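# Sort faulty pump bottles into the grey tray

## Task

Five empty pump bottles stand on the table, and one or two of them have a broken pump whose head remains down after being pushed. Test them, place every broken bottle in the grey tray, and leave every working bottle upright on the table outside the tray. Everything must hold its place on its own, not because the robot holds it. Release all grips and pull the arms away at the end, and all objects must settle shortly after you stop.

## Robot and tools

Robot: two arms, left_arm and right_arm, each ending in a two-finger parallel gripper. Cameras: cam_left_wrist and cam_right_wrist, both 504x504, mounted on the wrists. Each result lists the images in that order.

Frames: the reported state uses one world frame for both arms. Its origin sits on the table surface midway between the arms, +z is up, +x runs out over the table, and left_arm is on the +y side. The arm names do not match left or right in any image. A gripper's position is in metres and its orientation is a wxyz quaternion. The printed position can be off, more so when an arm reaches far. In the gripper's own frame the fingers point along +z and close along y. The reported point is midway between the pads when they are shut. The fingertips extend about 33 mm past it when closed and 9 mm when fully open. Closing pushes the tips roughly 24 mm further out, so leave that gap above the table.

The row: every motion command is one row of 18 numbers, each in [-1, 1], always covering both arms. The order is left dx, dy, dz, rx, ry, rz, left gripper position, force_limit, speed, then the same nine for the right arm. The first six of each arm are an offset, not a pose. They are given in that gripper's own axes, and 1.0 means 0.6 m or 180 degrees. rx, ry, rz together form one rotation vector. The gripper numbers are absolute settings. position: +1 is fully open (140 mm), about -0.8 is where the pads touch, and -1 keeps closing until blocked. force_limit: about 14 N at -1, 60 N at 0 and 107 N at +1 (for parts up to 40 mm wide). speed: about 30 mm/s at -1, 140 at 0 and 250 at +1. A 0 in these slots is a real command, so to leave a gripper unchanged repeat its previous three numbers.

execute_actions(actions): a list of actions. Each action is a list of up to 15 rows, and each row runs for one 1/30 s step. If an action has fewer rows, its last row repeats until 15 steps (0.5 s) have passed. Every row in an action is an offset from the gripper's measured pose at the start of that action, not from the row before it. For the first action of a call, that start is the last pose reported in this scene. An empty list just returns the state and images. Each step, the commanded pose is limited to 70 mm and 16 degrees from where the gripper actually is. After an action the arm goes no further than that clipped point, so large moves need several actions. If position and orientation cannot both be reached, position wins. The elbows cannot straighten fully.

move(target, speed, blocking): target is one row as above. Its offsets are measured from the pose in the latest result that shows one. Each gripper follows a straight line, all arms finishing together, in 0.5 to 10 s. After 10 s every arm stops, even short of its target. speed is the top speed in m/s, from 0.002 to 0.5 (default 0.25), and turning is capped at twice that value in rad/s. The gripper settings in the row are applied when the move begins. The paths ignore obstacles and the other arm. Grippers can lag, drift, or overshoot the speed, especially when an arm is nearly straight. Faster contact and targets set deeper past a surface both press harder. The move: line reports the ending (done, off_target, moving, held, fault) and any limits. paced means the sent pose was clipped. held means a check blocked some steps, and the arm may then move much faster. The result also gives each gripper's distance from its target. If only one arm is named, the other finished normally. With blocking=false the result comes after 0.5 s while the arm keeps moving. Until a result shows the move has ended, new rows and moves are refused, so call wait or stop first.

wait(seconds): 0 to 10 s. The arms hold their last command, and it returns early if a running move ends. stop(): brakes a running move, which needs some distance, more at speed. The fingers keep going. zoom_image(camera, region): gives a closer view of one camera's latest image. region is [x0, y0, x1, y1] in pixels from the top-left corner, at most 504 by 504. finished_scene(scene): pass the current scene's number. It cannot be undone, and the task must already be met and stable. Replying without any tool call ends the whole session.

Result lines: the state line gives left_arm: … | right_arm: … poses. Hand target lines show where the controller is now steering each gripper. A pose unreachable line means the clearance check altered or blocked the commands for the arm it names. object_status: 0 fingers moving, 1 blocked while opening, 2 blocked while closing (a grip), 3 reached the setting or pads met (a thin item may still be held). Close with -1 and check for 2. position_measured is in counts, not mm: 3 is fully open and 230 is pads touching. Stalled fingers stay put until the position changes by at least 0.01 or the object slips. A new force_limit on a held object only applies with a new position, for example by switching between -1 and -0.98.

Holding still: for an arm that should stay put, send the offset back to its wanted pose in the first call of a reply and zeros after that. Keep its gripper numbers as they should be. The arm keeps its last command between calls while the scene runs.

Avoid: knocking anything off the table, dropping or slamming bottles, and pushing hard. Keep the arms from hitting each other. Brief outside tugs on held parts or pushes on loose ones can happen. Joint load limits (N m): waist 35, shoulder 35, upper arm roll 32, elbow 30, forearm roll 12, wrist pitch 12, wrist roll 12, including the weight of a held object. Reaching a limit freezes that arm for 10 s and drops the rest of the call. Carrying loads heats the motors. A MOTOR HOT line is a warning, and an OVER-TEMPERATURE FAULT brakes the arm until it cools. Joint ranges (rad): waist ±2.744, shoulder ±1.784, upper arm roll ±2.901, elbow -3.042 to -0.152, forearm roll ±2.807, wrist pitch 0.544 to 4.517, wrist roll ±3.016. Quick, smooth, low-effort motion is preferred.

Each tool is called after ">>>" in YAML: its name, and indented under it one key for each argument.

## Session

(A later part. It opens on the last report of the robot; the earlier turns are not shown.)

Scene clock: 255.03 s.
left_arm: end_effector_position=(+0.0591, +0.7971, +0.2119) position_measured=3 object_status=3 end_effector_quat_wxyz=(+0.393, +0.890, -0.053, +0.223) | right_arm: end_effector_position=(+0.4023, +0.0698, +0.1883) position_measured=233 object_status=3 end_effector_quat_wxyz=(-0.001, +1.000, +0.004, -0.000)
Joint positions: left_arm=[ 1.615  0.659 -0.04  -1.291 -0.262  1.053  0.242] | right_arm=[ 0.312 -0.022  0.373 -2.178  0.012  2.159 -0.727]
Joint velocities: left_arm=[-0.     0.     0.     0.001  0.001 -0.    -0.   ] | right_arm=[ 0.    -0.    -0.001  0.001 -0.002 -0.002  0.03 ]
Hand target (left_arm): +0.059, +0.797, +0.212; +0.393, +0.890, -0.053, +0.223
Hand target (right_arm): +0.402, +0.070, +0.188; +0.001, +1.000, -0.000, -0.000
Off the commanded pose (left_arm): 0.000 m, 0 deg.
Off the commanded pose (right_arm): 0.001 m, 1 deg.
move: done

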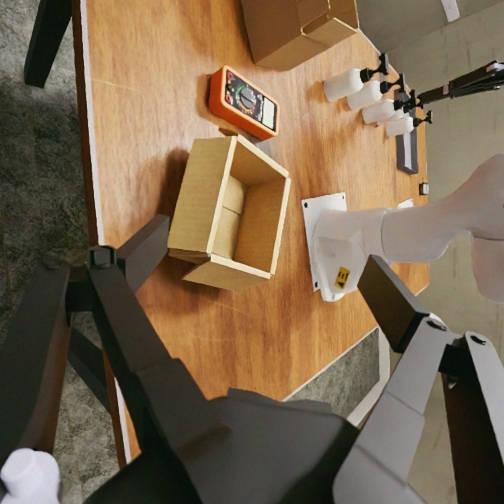

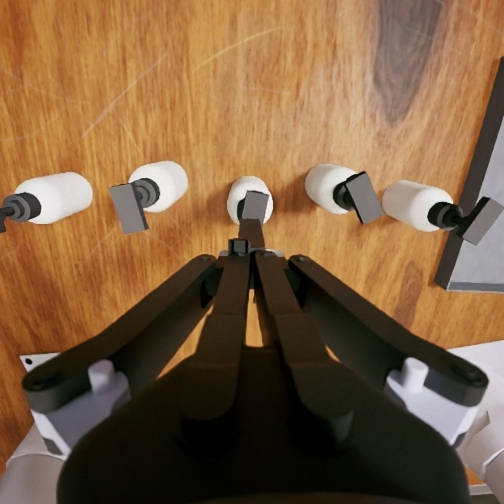

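>>> move:
  target: [0,0,0,0,0,0,1,0,0,-0.002,0.003,0.0505,0,0,0.0025,-1,0,0.5]
  speed: 0.04

>>> zoom_image:
  camera: "cam_left_wrist"
  region: [370, 60, 470, 140]

>>> move:
  target: [0,0,0,0,0,0,1,0,0,0,0,-0.05,0,0,0,-1,0,0.5]
  speed: 0.07

>>> zoom_image:
  camera: "cam_left_wrist"
  region: [370, 60, 470, 140]

>>> zoom_image:
  camera: "cam_right_wrist"
  region: [80, 140, 280, 260]

Scene clock: 260.53 s.
left_arm: end_effector_position=(+0.0591, +0.7971, +0.2119) position_measured=3 object_status=3 end_effector_quat_wxyz=(+0.393, +0.890, -0.053, +0.223) | right_arm: end_effector_position=(+0.4010, +0.0673, +0.1593) position_measured=233 object_status=3 end_effector_quat_wxyz=(-0.001, +1.000, +0.001, -0.002)
Joint positions: left_arm=[ 1.615  0.659 -0.04  -1.291 -0.262  1.053  0.242] | right_arm=[ 0.312  0.011  0.373 -2.221  0.001  2.23  -0.714]
Joint velocities: left_arm=[ 0.001 -0.001  0.001 -0.002  0.     0.    -0.   ] | right_arm=[ 0.002  0.001  0.001 -0.003 -0.002  0.018  0.004]
Hand target (left_arm): +0.059, +0.797, +0.212; +0.393, +0.890, -0.053, +0.223
Hand target (right_arm): +0.401, +0.068, +0.158; -0.001, +1.000, +0.000, -0.000
Off the commanded pose (left_arm): 0.000 m, 0 deg.
Off the commanded pose (right_arm): 0.002 m, 0 deg.
move: done

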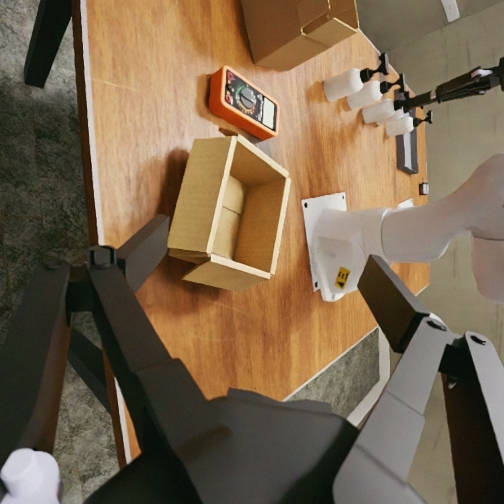

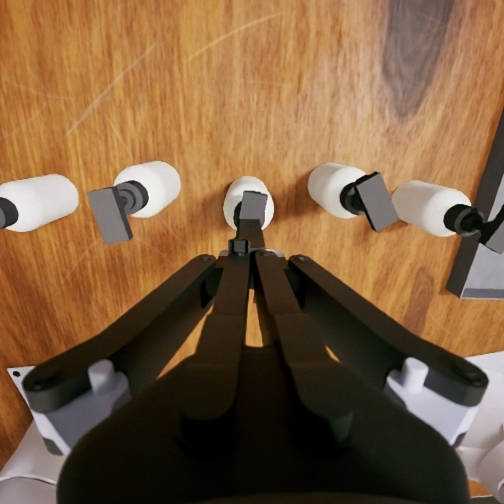

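Region (370, 60, 470, 140) of cam_left_wrist's 504x504 image, scaled by 5.040, with more detail than that image has; it fills the top 403 rows of this view, and the rest is white.

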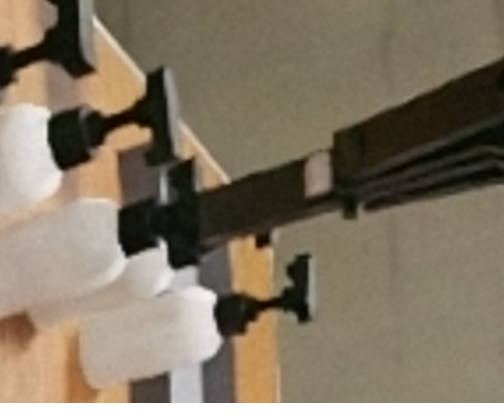

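Scene clock: 261.47 s.
left_arm: end_effector_position=(+0.0591, +0.7971, +0.2119) position_measured=3 object_status=3 end_effector_quat_wxyz=(+0.393, +0.890, -0.053, +0.223) | right_arm: end_effector_position=(+0.4009, +0.0684, +0.1885) position_measured=233 object_status=3 end_effector_quat_wxyz=(-0.001, +1.000, +0.001, -0.000)
Joint positions: left_arm=[ 1.615  0.659 -0.04  -1.291 -0.262  1.053  0.242] | right_arm=[ 0.312 -0.029  0.373 -2.185  0.015  2.16  -0.722]
Joint velocities: left_arm=[-0.001  0.001 -0.001  0.     0.     0.     0.001] | right_arm=[ 0.001  0.001 -0.     0.     0.001 -0.011 -0.003]
Hand target (left_arm): +0.059, +0.797, +0.212; +0.393, +0.890, -0.053, +0.223
Hand target (right_arm): +0.401, +0.067, +0.189; -0.001, +1.000, +0.001, -0.002
Off the commanded pose (left_arm): 0.000 m, 0 deg.
Off the commanded pose (right_arm): 0.001 m, 0 deg.
move: done

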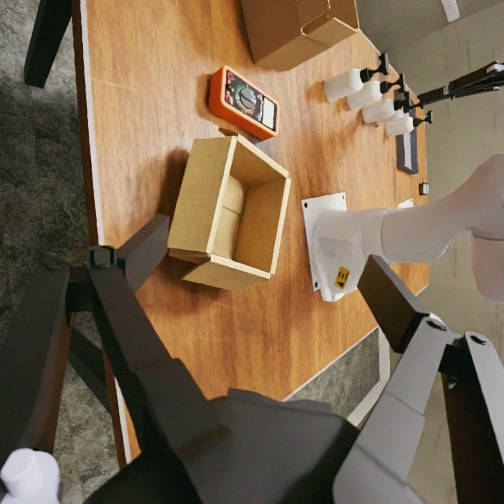

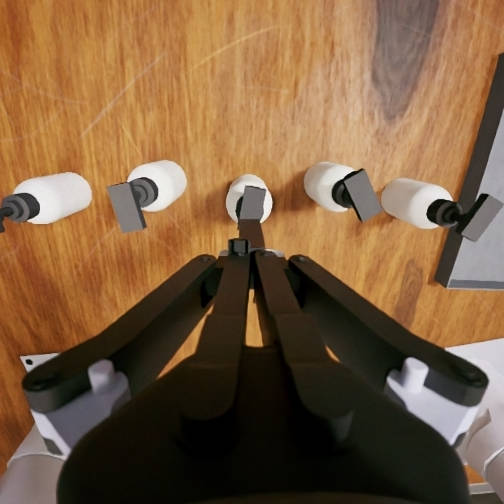

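Region (370, 60, 470, 140) of cam_left_wrist's 504x504 image, scaled by 5.040, with more detail than that image has; it fills the top 403 rows of this view, and the rest is white.

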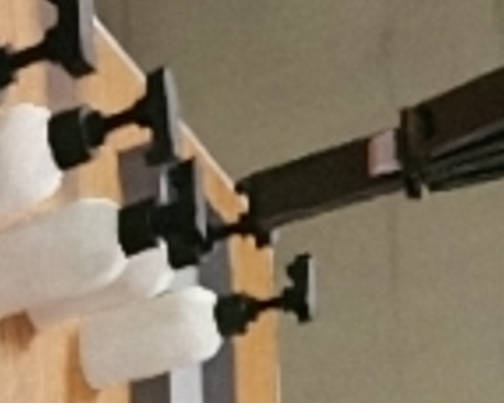

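Region (80, 140, 280, 260) of cam_right_wrist's 504x504 image, scaled by 2.520, with more detail than that image has; it fills the top 302 rows of this view, and the rest is white.

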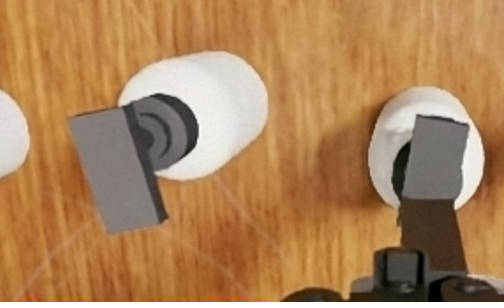

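>>> move:
  target: [0,0,0,0,0,0,1,0,0,0.030,-0.177,0,0,0,0,-1,0,0.5]
  speed: 0.2

>>> zoom_image:
  camera: "cam_right_wrist"
  region: [190, 150, 310, 270]

>>> zoom_image:
  camera: "cam_left_wrist"
  region: [340, 40, 460, 140]

Scene clock: 268.13 s.
left_arm: end_effector_position=(+0.0591, +0.7971, +0.2119) position_measured=3 object_status=3 end_effector_quat_wxyz=(+0.393, +0.890, -0.053, +0.223) | right_arm: end_effector_position=(+0.4186, +0.1758, +0.1890) position_measured=233 object_status=3 end_effector_quat_wxyz=(-0.004, +1.000, +0.007, -0.000)
Joint positions: left_arm=[ 1.615  0.659 -0.04  -1.291 -0.262  1.053  0.242] | right_arm=[ 0.425  0.265  0.384 -1.823 -0.107  2.073 -0.562]
Joint velocities: left_arm=[ 0.001 -0.001  0.001  0.    -0.     0.     0.001] | right_arm=[ 0.005  0.    -0.004  0.001 -0.002 -0.007  0.029]
Hand target (left_arm): +0.059, +0.797, +0.212; +0.393, +0.890, -0.053, +0.223
Hand target (right_arm): +0.419, +0.174, +0.189; -0.001, +1.000, +0.001, -0.000
Off the commanded pose (left_arm): 0.000 m, 0 deg.
Off the commanded pose (right_arm): 0.001 m, 1 deg.
move: done

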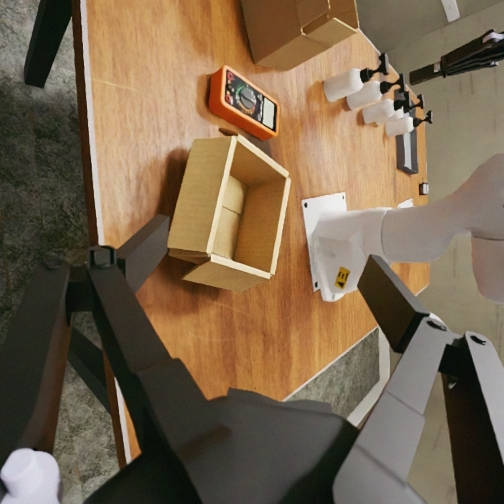

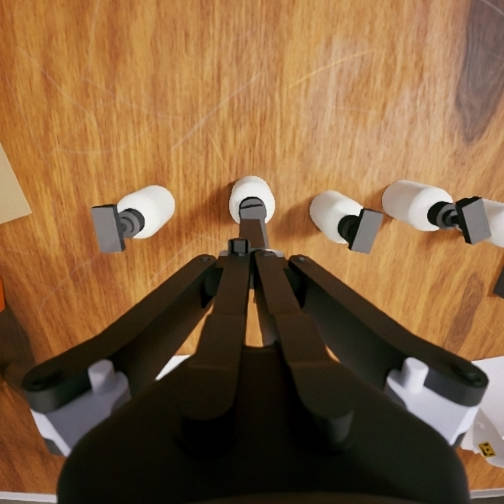

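Region (190, 150, 310, 270) of cam_right_wrist's 504x504 image, scaled by 4.200, with more detail than that image has.

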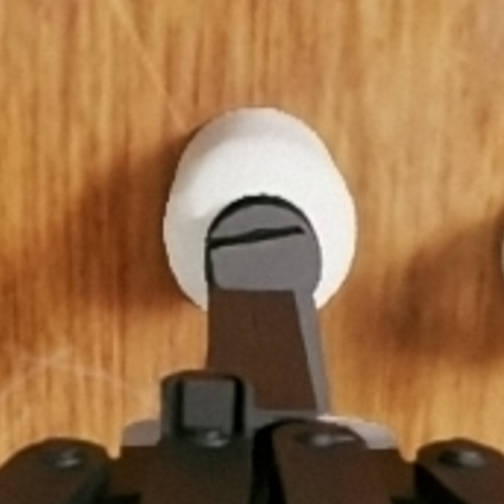

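Region (340, 40, 460, 140) of cam_left_wrist's 504x504 image, scaled by 4.200, with more detail than that image has.

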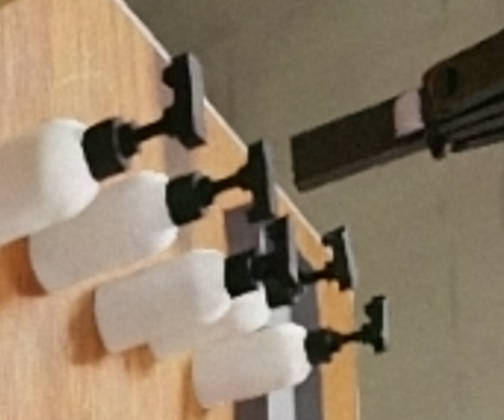

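>>> move:
  target: [0,0,0,0,0,0,1,0,0,-0.001,0.0067,0.0467,-0.0025,0,0.0045,-1,0,0.5]
  speed: 0.04

>>> zoom_image:
  camera: "cam_left_wrist"
  region: [340, 40, 460, 140]

>>> move:
  target: [0,0,0,0,0,0,1,0,0,0,0,-0.045,0,0,0,-1,0,0.5]
  speed: 0.07

>>> zoom_image:
  camera: "cam_left_wrist"
  region: [340, 40, 460, 140]

>>> zoom_image:
  camera: "cam_right_wrist"
  region: [80, 150, 280, 270]

Scene clock: 274.40 s.
left_arm: end_effector_position=(+0.0591, +0.7971, +0.2119) position_measured=3 object_status=3 end_effector_quat_wxyz=(+0.393, +0.890, -0.053, +0.223) | right_arm: end_effector_position=(+0.4177, +0.1735, +0.1654) position_measured=233 object_status=3 end_effector_quat_wxyz=(-0.002, +1.000, +0.002, -0.000)
Joint positions: left_arm=[ 1.615  0.659 -0.04  -1.291 -0.262  1.053  0.242] | right_arm=[ 0.426  0.285  0.381 -1.859 -0.12   2.124 -0.545]
Joint velocities: left_arm=[-0.001 -0.     0.001  0.001 -0.001  0.001  0.001] | right_arm=[ 0.     0.002 -0.    -0.002 -0.003  0.012  0.01 ]
Hand target (left_arm): +0.059, +0.797, +0.212; +0.393, +0.890, -0.053, +0.223
Hand target (right_arm): +0.418, +0.172, +0.161; +0.000, +1.000, -0.001, -0.000
Off the commanded pose (left_arm): 0.000 m, 0 deg.
Off the commanded pose (right_arm): 0.005 m, 0 deg.
move: off_target (right_arm)

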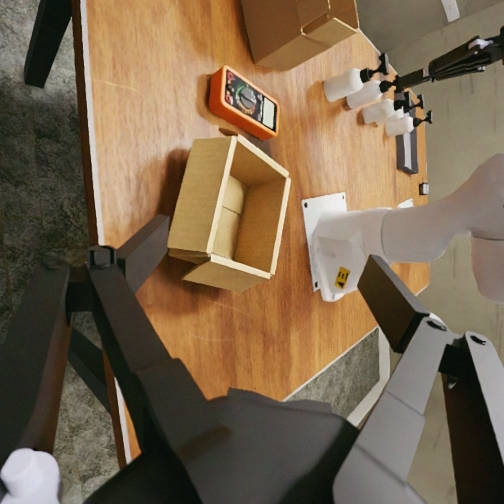

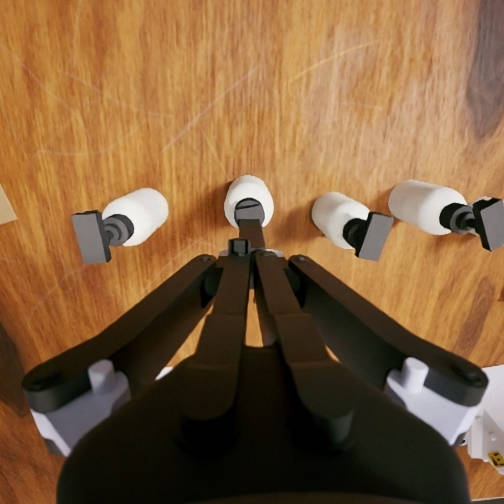

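Region (340, 40, 460, 140) of cam_left_wrist's 504x504 image, scaled by 4.200, with more detail than that image has.

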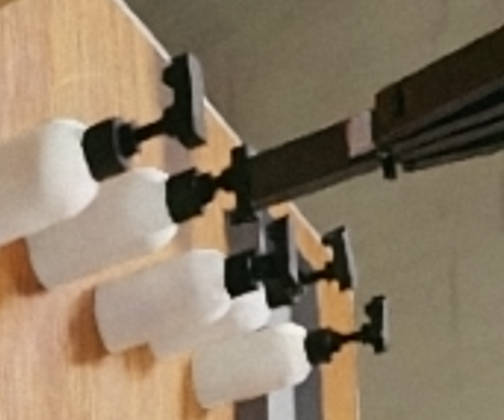

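Scene clock: 275.30 s.
left_arm: end_effector_position=(+0.0591, +0.7971, +0.2119) position_measured=3 object_status=3 end_effector_quat_wxyz=(+0.393, +0.890, -0.053, +0.223) | right_arm: end_effector_position=(+0.4189, +0.1736, +0.1916) position_measured=233 object_status=3 end_effector_quat_wxyz=(-0.002, +1.000, +0.000, +0.002)
Joint positions: left_arm=[ 1.615  0.659 -0.04  -1.291 -0.262  1.053  0.242] | right_arm=[ 0.426  0.257  0.381 -1.827 -0.109  2.07  -0.549]
Joint velocities: left_arm=[ 0.002  0.    -0.001  0.001 -0.001  0.001  0.001] | right_arm=[-0.001 -0.    -0.    -0.     0.001 -0.01  -0.003]
Hand target (left_arm): +0.059, +0.797, +0.212; +0.393, +0.890, -0.053, +0.223
Hand target (right_arm): +0.418, +0.173, +0.192; -0.002, +1.000, +0.002, -0.000
Off the commanded pose (left_arm): 0.000 m, 0 deg.
Off the commanded pose (right_arm): 0.001 m, 0 deg.
move: done

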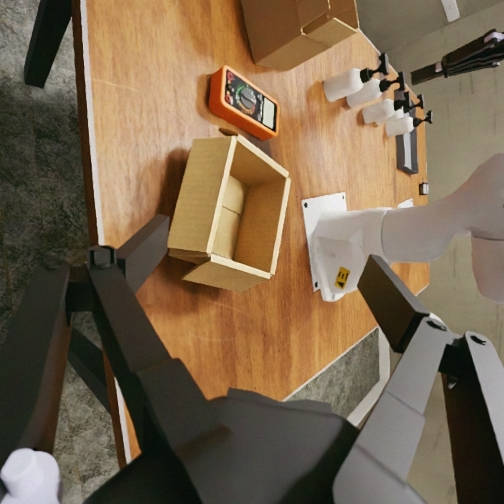

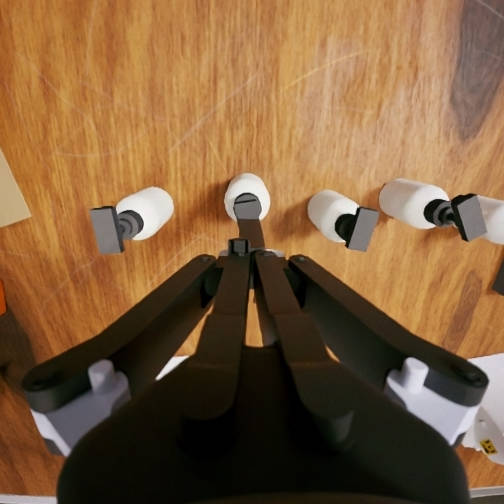

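Region (340, 40, 460, 140) of cam_left_wrist's 504x504 image, scaled by 4.200, with more detail than that image has.

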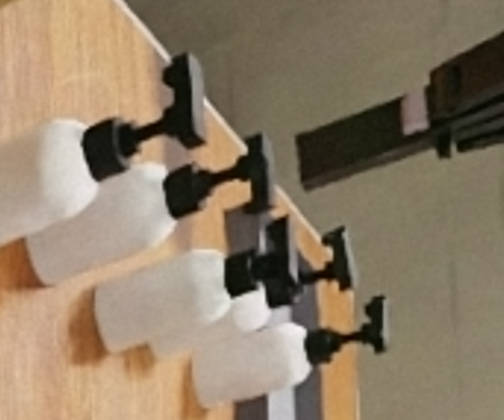

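Region (80, 150, 280, 270) of cam_right_wrist's 504x504 image, scaled by 2.520, with more detail than that image has; it fills the top 302 rows of this view, and the rest is white.

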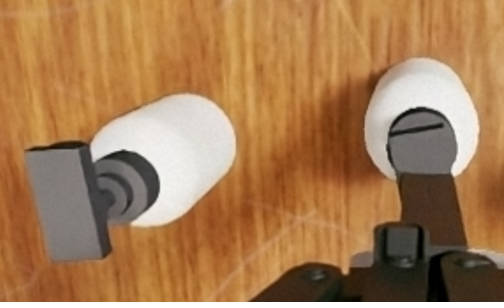

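>>> move:
  target: [0,0,0,0,0,0,1,0,0,-0.028,-0.209,0.002,-0.0013,-0.0013,0,-1,0,0.5]
  speed: 0.2

>>> zoom_image:
  camera: "cam_right_wrist"
  region: [190, 150, 310, 270]

>>> zoom_image:
  camera: "cam_left_wrist"
  region: [320, 20, 440, 120]

Scene clock: 293.00 s.
left_arm: end_effector_position=(+0.0591, +0.7971, +0.2119) position_measured=3 object_status=3 end_effector_quat_wxyz=(+0.393, +0.890, -0.053, +0.223) | right_arm: end_effector_position=(+0.4026, +0.3006, +0.1916) position_measured=233 object_status=3 end_effector_quat_wxyz=(-0.003, +1.000, +0.006, +0.000)
Joint positions: left_arm=[ 1.615  0.659 -0.04  -1.291 -0.262  1.053  0.242] | right_arm=[ 0.653  0.598  0.338 -1.316 -0.196  1.888 -0.411]
Joint velocities: left_arm=[-0.001  0.001  0.001 -0.001 -0.001  0.     0.001] | right_arm=[ 0.006  0.002 -0.004  0.003  0.001 -0.015  0.016]
Hand target (left_arm): +0.059, +0.797, +0.212; +0.393, +0.890, -0.053, +0.223
Hand target (right_arm): +0.402, +0.299, +0.191; -0.000, +1.000, +0.001, -0.000
Off the commanded pose (left_arm): 0.000 m, 0 deg.
Off the commanded pose (right_arm): 0.002 m, 1 deg.
move: done

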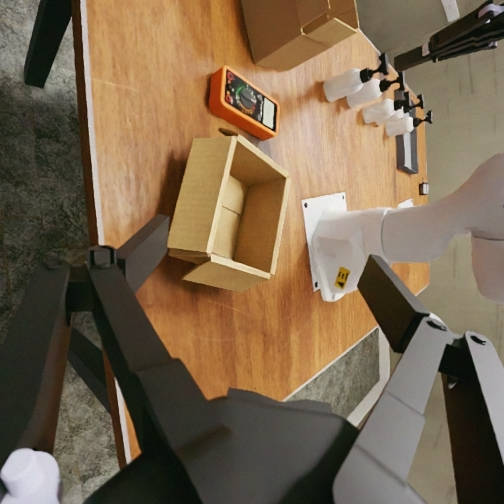

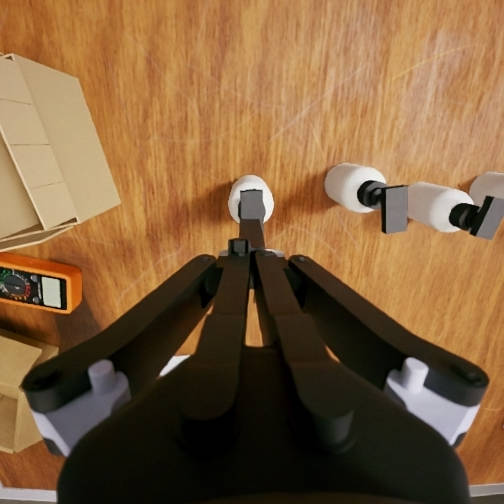

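Region (190, 150, 310, 270) of cam_right_wrist's 504x504 image, scaled by 4.200, with more detail than that image has.

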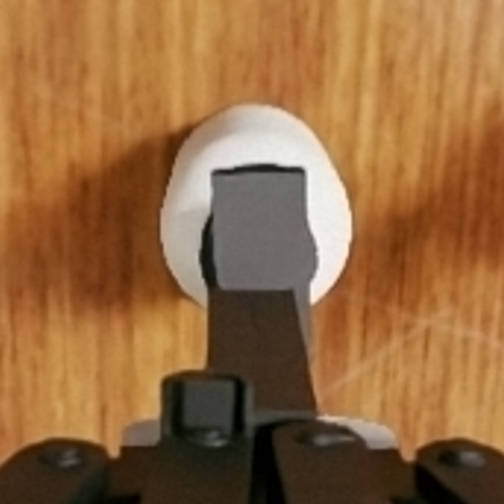

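Region (320, 20, 440, 120) of cam_left_wrist's 504x504 image, scaled by 4.200, with more detail than that image has.

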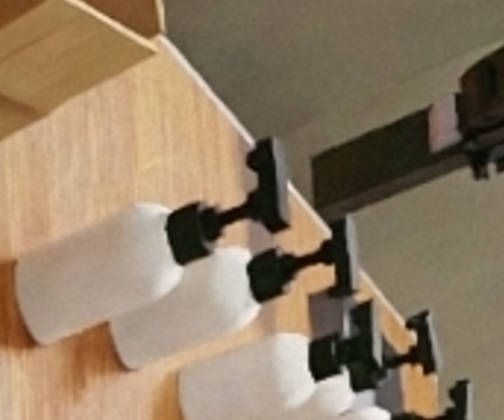

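>>> move:
  target: [0,0,0,0,0,0,1,0,0,-0.001,0.0055,0.056,-0.0019,0,0.0038,-1,0,0.5]
  speed: 0.045

>>> zoom_image:
  camera: "cam_left_wrist"
  region: [320, 20, 440, 120]

>>> move:
  target: [0,0,0,0,0,0,1,0,0,0,0,-0.05,0,0,0,-1,0,0.5]
  speed: 0.07

>>> zoom_image:
  camera: "cam_left_wrist"
  region: [320, 20, 440, 120]

Scene clock: 298.00 s.
left_arm: end_effector_position=(+0.0591, +0.7971, +0.2119) position_measured=3 object_status=3 end_effector_quat_wxyz=(+0.393, +0.890, -0.053, +0.223) | right_arm: end_effector_position=(+0.4007, +0.2973, +0.1596) position_measured=233 object_status=3 end_effector_quat_wxyz=(+0.000, +1.000, +0.002, -0.002)
Joint positions: left_arm=[ 1.615  0.659 -0.04  -1.291 -0.262  1.053  0.242] | right_arm=[ 0.654  0.611  0.328 -1.375 -0.198  1.952 -0.4  ]
Joint velocities: left_arm=[ 0.002 -0.002  0.     0.001 -0.     0.001  0.002] | right_arm=[ 0.     0.    -0.004 -0.002 -0.001  0.014  0.003]
Hand target (left_arm): +0.059, +0.797, +0.212; +0.393, +0.890, -0.053, +0.223
Hand target (right_arm): +0.402, +0.297, +0.158; +0.000, +1.000, -0.000, +0.000
Off the commanded pose (left_arm): 0.000 m, 0 deg.
Off the commanded pose (right_arm): 0.002 m, 0 deg.
move: done

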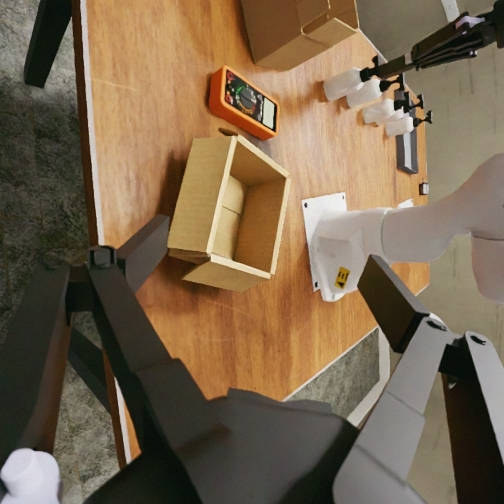

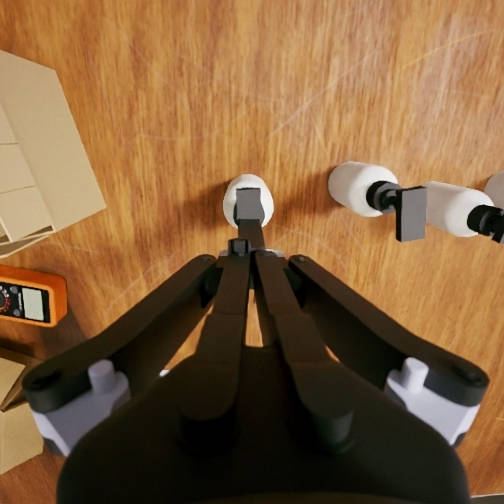

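Region (320, 20, 440, 120) of cam_left_wrist's 504x504 image, scaled by 4.200, with more detail than that image has.

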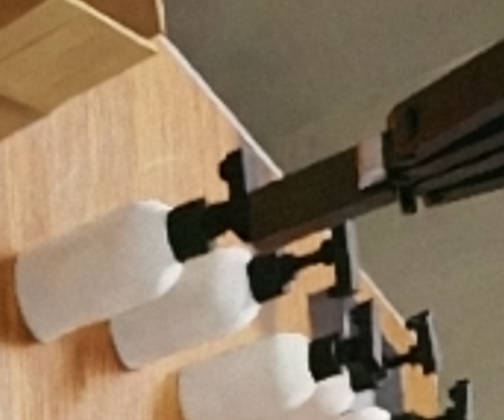

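Scene clock: 298.90 s.
left_arm: end_effector_position=(+0.0591, +0.7971, +0.2119) position_measured=3 object_status=3 end_effector_quat_wxyz=(+0.393, +0.890, -0.053, +0.223) | right_arm: end_effector_position=(+0.4028, +0.2975, +0.1893) position_measured=233 object_status=3 end_effector_quat_wxyz=(-0.000, +1.000, -0.000, +0.001)
Joint positions: left_arm=[ 1.615  0.659 -0.04  -1.291 -0.262  1.053  0.242] | right_arm=[ 0.654  0.593  0.333 -1.329 -0.195  1.892 -0.401]
Joint velocities: left_arm=[-0.     0.    -0.001  0.     0.002 -0.001 -0.001] | right_arm=[ 0.001 -0.001  0.003  0.001  0.    -0.013  0.001]
Hand target (left_arm): +0.059, +0.797, +0.212; +0.393, +0.890, -0.053, +0.223
Hand target (right_arm): +0.401, +0.297, +0.190; +0.000, +1.000, +0.002, -0.002
Off the commanded pose (left_arm): 0.000 m, 0 deg.
Off the commanded pose (right_arm): 0.002 m, 0 deg.
move: done

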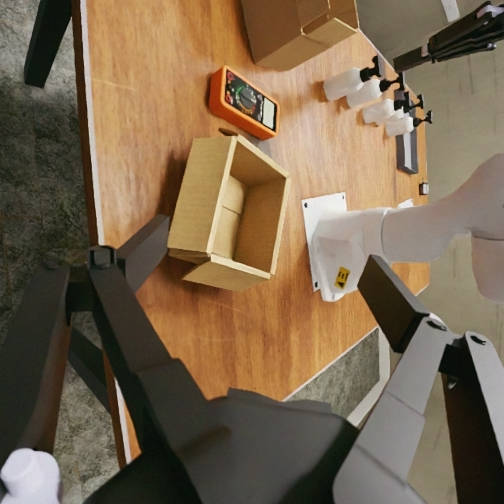

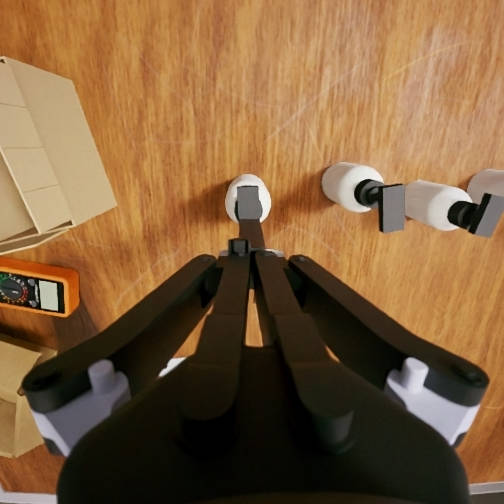

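Region (320, 20, 440, 120) of cam_left_wrist's 504x504 image, scaled by 4.200, with more detail than that image has.

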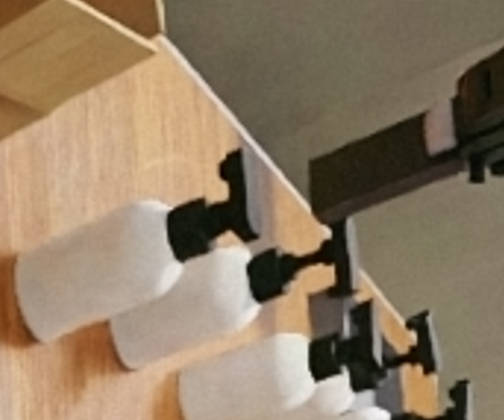

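>>> zoom_image:
  camera: "cam_right_wrist"
  region: [190, 150, 310, 270]

Region (190, 150, 310, 270) of cam_right_wrist's 504x504 image, scaled by 4.200, with more detail than that image has.

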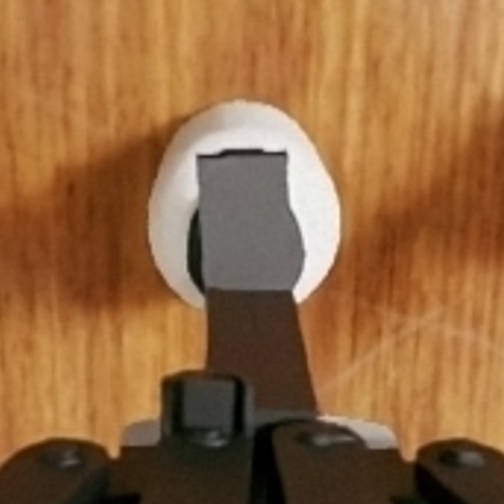

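>>> move:
  target: [0,0,0,0,0,0,1,0,0,0.004,0,0.2,0,0,0,0.15,-0.2,1]
  speed: 0.13

>>> zoom_image:
  camera: "cam_left_wrist"
  region: [300, 10, 450, 130]

Scene clock: 321.53 s.
left_arm: end_effector_position=(+0.0591, +0.7971, +0.2119) position_measured=3 object_status=3 end_effector_quat_wxyz=(+0.393, +0.890, -0.053, +0.223) | right_arm: end_effector_position=(+0.4038, +0.2963, +0.0684) position_measured=110 object_status=3 end_effector_quat_wxyz=(+0.002, +1.000, +0.001, -0.002)
Joint positions: left_arm=[ 1.615  0.659 -0.04  -1.291 -0.262  1.053  0.242] | right_arm=[ 0.659  0.709  0.302 -1.453 -0.227  2.122 -0.386]
Joint velocities: left_arm=[-0.001  0.001 -0.001  0.001 -0.    -0.    -0.001] | right_arm=[ 0.002 -0.    -0.003 -0.001 -0.001  0.011  0.002]
Hand target (left_arm): +0.059, +0.797, +0.212; +0.393, +0.890, -0.053, +0.223
Hand target (right_arm): +0.406, +0.297, +0.069; -0.000, +1.000, -0.001, +0.001
Off the commanded pose (left_arm): 0.000 m, 0 deg.
Off the commanded pose (right_arm): 0.002 m, 0 deg.
move: done

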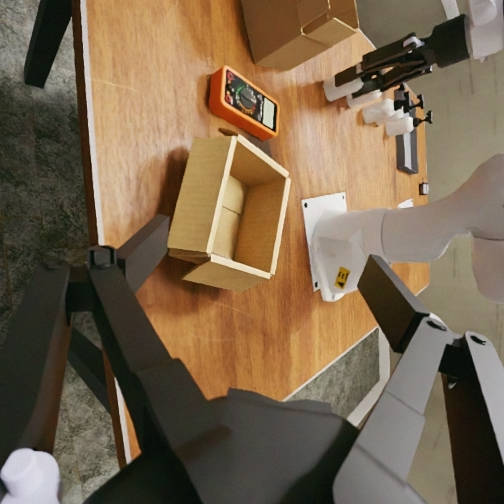

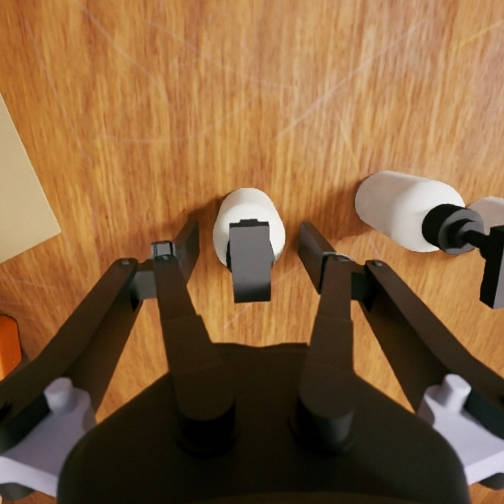

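Region (300, 10, 450, 130) of cam_left_wrist's 504x504 image, scaled by 3.360, with more detail than that image has; it fills the top 403 rows of this view, and the rest is white.

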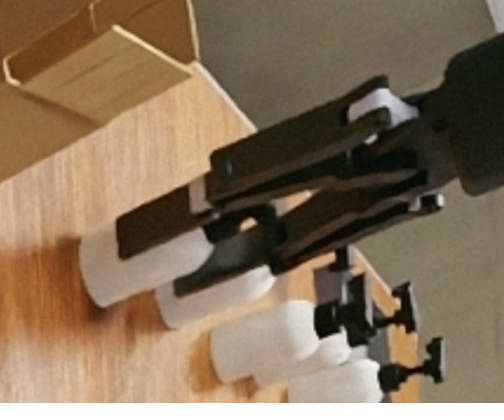

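>>> zoom_image:
  camera: "cam_right_wrist"
  region: [140, 170, 360, 330]

Region (140, 170, 360, 330) of cam_right_wrist's 504x504 image, scaled by 2.291, with more detail than that image has; it fills the top 367 rows of this view, and the rest is white.

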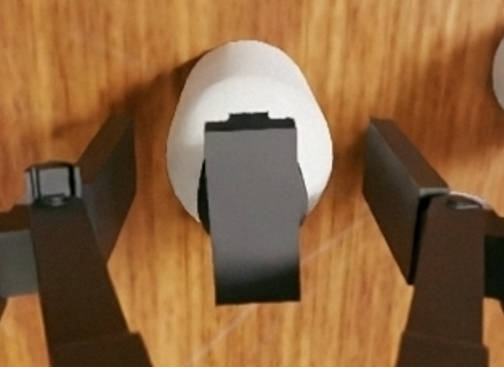

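>>> move:
  target: [0,0,0,0,0,0,1,0,0,0.017,0,0,0.0013,0.0013,0,-1,-0.2,-0.9]
  speed: 0.05

>>> zoom_image:
  camera: "cam_right_wrist"
  region: [140, 170, 360, 330]

Scene clock: 333.33 s.
left_arm: end_effector_position=(+0.0591, +0.7971, +0.2119) position_measured=3 object_status=3 end_effector_quat_wxyz=(+0.393, +0.890, -0.053, +0.223) | right_arm: end_effector_position=(+0.4120, +0.2982, +0.0692) position_measured=159 object_status=2 end_effector_quat_wxyz=(-0.003, +1.000, -0.001, -0.001)
Joint positions: left_arm=[ 1.615  0.659 -0.04  -1.291 -0.262  1.053  0.242] | right_arm=[ 0.653  0.718  0.302 -1.436 -0.227  2.124 -0.392]
Joint velocities: left_arm=[-0.001  0.    -0.    -0.001 -0.    -0.001 -0.001] | right_arm=[-0.001  0.001  0.     0.    -0.    -0.    -0.004]
Hand target (left_arm): +0.059, +0.797, +0.212; +0.393, +0.890, -0.053, +0.223
Hand target (right_arm): +0.414, +0.296, +0.068; -0.001, +1.000, +0.001, +0.000
Off the commanded pose (left_arm): 0.000 m, 0 deg.
Off the commanded pose (right_arm): 0.003 m, 0 deg.
move: done

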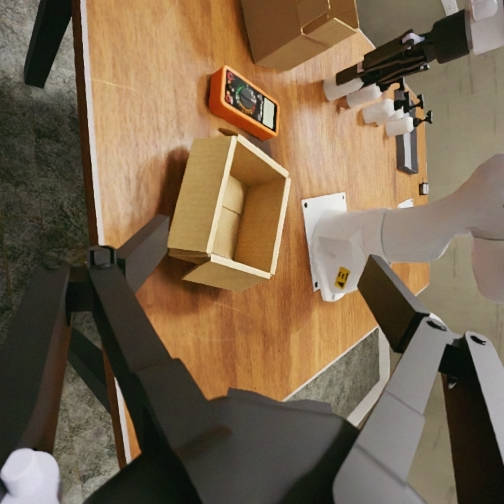

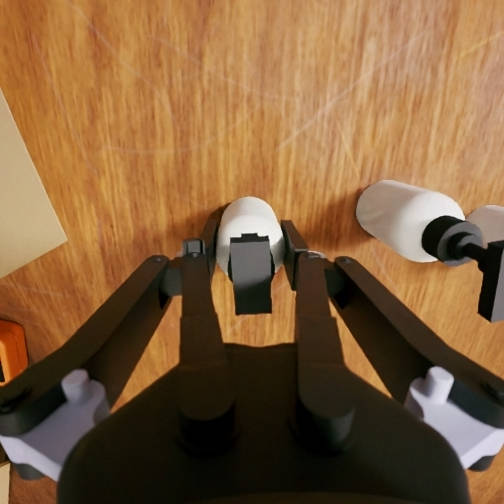

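Region (140, 170, 360, 330) of cam_right_wrist's 504x504 image, scaled by 2.291, with more detail than that image has; it fills the top 367 rows of this view, and the rest is white.

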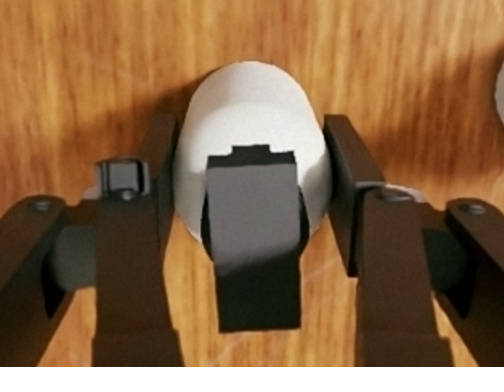

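>>> move:
  target: [0,0,0,0,0,0,1,0,0,0.1467,0.08,-0.118,-0.0019,0,0,-1,-0.2,-0.9]
  speed: 0.2

Scene clock: 357.80 s.
left_arm: end_effector_position=(+0.0591, +0.7971, +0.2119) position_measured=3 object_status=3 end_effector_quat_wxyz=(+0.393, +0.890, -0.053, +0.223) | right_arm: end_effector_position=(+0.5001, +0.2496, +0.1395) position_measured=159 object_status=2 end_effector_quat_wxyz=(-0.001, +1.000, -0.007, -0.000)
Joint positions: left_arm=[ 1.615  0.659 -0.04  -1.291 -0.262  1.053  0.242] | right_arm=[ 0.517  0.676  0.319 -1.321 -0.212  1.966 -0.53 ]
Joint velocities: left_arm=[-0.001  0.001 -0.001  0.    -0.001 -0.     0.   ] | right_arm=[ 0.001 -0.001  0.001  0.003 -0.001 -0.009 -0.024]
Hand target (left_arm): +0.059, +0.797, +0.212; +0.393, +0.890, -0.053, +0.223
Hand target (right_arm): +0.500, +0.249, +0.140; +0.000, +1.000, -0.001, -0.001
Off the commanded pose (left_arm): 0.000 m, 0 deg.
Off the commanded pose (right_arm): 0.000 m, 1 deg.
move: done

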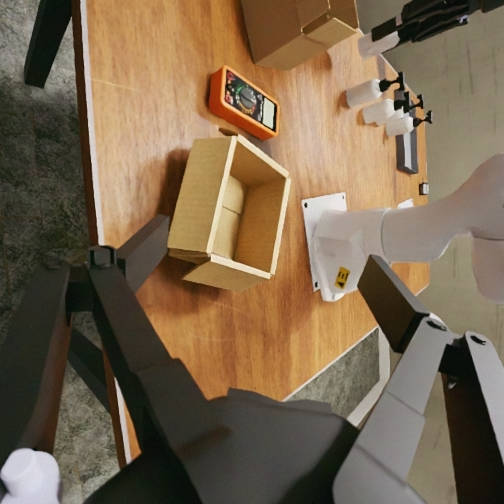

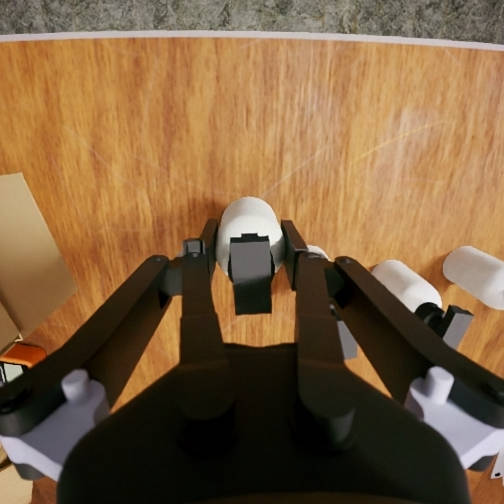

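>>> move:
  target: [0,0,0,0,0,0,1,0,0,0.072,0.974,0.0242,0,0,-0.0045,-1,-0.2,-0.9]
  speed: 0.35

Scene clock: 367.87 s.
left_arm: end_effector_position=(+0.0591, +0.7971, +0.2119) position_measured=3 object_status=3 end_effector_quat_wxyz=(+0.393, +0.890, -0.053, +0.223) | right_arm: end_effector_position=(+0.5296, -0.3358, +0.1229) position_measured=159 object_status=2 end_effector_quat_wxyz=(-0.000, +1.000, -0.006, -0.002)
Joint positions: left_arm=[ 1.615  0.659 -0.04  -1.291 -0.262  1.053  0.242] | right_arm=[-0.158 -0.085 -0.024 -2.441 -0.002  2.353 -1.565]
Joint velocities: left_arm=[-0.     0.001 -0.001 -0.    -0.    -0.     0.   ] | right_arm=[-0.     0.    -0.002  0.     0.001 -0.001 -0.034]
Hand target (left_arm): +0.059, +0.797, +0.212; +0.393, +0.890, -0.053, +0.223
Hand target (right_arm): +0.531, -0.336, +0.124; -0.002, +1.000, -0.001, +0.000
Off the commanded pose (left_arm): 0.000 m, 0 deg.
Off the commanded pose (right_arm): 0.005 m, 1 deg.
move: off_target (right_arm)

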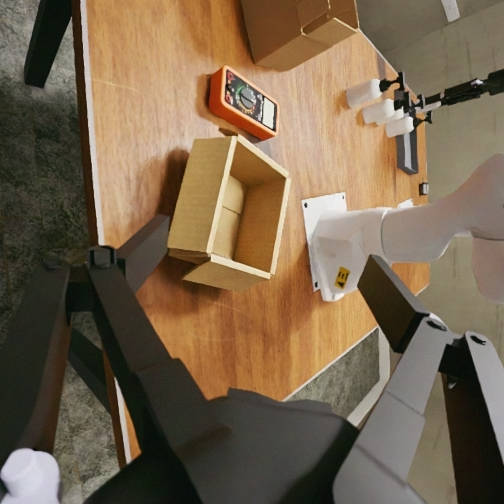

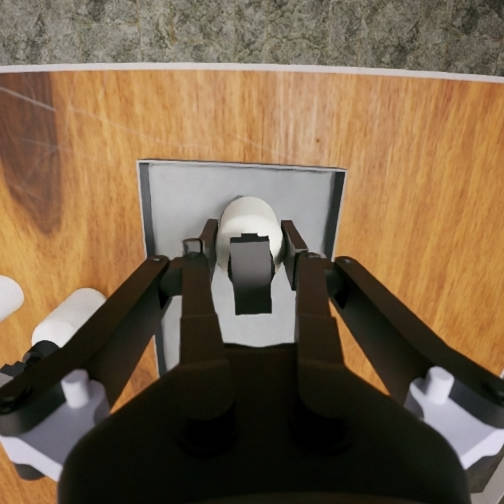

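>>> move:
  target: [0,0,0,0,0,0,1,0,0,0,0,0.083,0,0.0013,-0.0038,-1,-0.2,-0.9]
  speed: 0.07

>>> zoom_image:
  camera: "cam_right_wrist"
  region: [140, 150, 360, 330]

Scene clock: 374.77 s.
left_arm: end_effector_position=(+0.0591, +0.7971, +0.2119) position_measured=3 object_status=3 end_effector_quat_wxyz=(+0.393, +0.890, -0.053, +0.223) | right_arm: end_effector_position=(+0.5288, -0.3362, +0.0738) position_measured=159 object_status=2 end_effector_quat_wxyz=(+0.001, +1.000, -0.001, -0.001)
Joint positions: left_arm=[ 1.615  0.659 -0.04  -1.291 -0.262  1.053  0.242] | right_arm=[-0.158  0.011 -0.024 -2.48  -0.001  2.489 -1.575]
Joint velocities: left_arm=[-0.001 -0.     0.001  0.     0.     0.    -0.   ] | right_arm=[-0.    -0.    -0.     0.    -0.001  0.011 -0.003]
Hand target (left_arm): +0.059, +0.797, +0.212; +0.393, +0.890, -0.053, +0.223
Hand target (right_arm): +0.529, -0.336, +0.073; -0.000, +1.000, -0.000, +0.000
Off the commanded pose (left_arm): 0.000 m, 0 deg.
Off the commanded pose (right_arm): 0.001 m, 0 deg.
move: done

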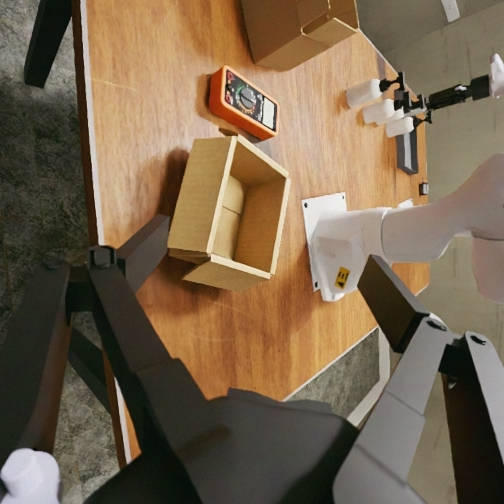

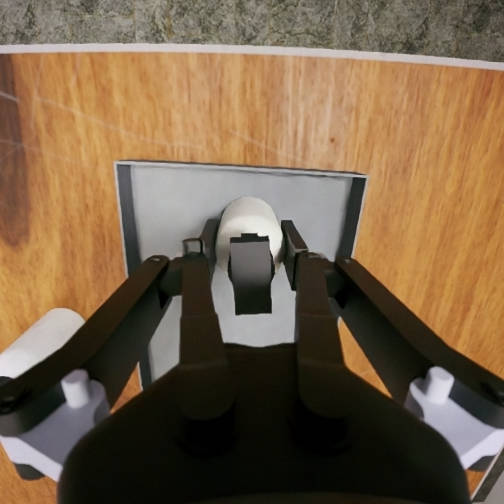

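Region (140, 150, 360, 330) of cam_right_wrist's 504x504 image, scaled by 2.291, with more detail than that image has; it fills the top 412 rows of this view, and the rest is white.

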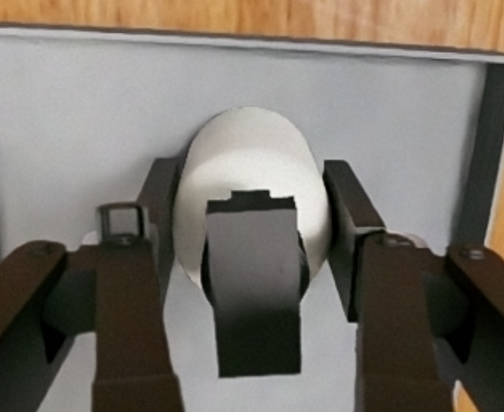

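>>> execute_actions:
  actions:
    - [[0,0,0,0,0,0,1,0,0,0,0,0.002,0,0,0,-1,-0.2,-0.9],[0,0,0,0,0,0,1,0,0,0,0,0.003,0,0,0,-1,-0.2,-0.9],[0,0,0,0,0,0,1,0,0,0,0,0.004,0,0,0,-1,-0.2,-0.9],[0,0,0,0,0,0,1,0,0,0,0,0.005,0,0,0,-1,-0.2,-0.9],[0,0,0,0,0,0,1,0,0,0,0,0.006,0,0,0,-1,-0.2,-0.9],[0,0,0,0,0,0,1,0,0,0,0,0.007,0,0,0,-1,-0.2,-0.9],[0,0,0,0,0,0,1,0,0,0,0,0.008,0,0,0,-1,-0.2,-0.9]]

Scene clock: 380.30 s.
left_arm: end_effector_position=(+0.0591, +0.7971, +0.2119) position_measured=3 object_status=3 end_effector_quat_wxyz=(+0.393, +0.890, -0.053, +0.223) | right_arm: end_effector_position=(+0.5294, -0.3362, +0.0708) position_measured=159 object_status=2 end_effector_quat_wxyz=(+0.001, +1.000, -0.001, -0.001)
Joint positions: left_arm=[ 1.615  0.659 -0.04  -1.291 -0.262  1.053  0.242] | right_arm=[-0.158  0.019 -0.024 -2.48  -0.001  2.497 -1.575]
Joint velocities: left_arm=[-0.001 -0.002  0.    -0.    -0.001 -0.001  0.   ] | right_arm=[-0.     0.002 -0.     0.001  0.     0.005 -0.   ]
Hand target (left_arm): +0.059, +0.797, +0.212; +0.393, +0.890, -0.053, +0.223
Hand target (right_arm): +0.529, -0.336, +0.069; +0.001, +1.000, -0.001, -0.001
Off the commanded pose (left_arm): 0.000 m, 0 deg.
Off the commanded pose (right_arm): 0.002 m, 0 deg.

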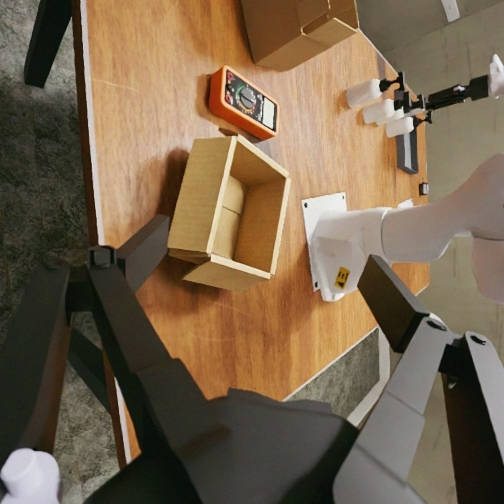

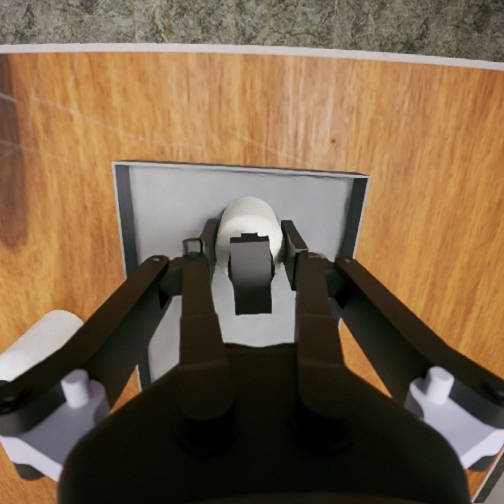

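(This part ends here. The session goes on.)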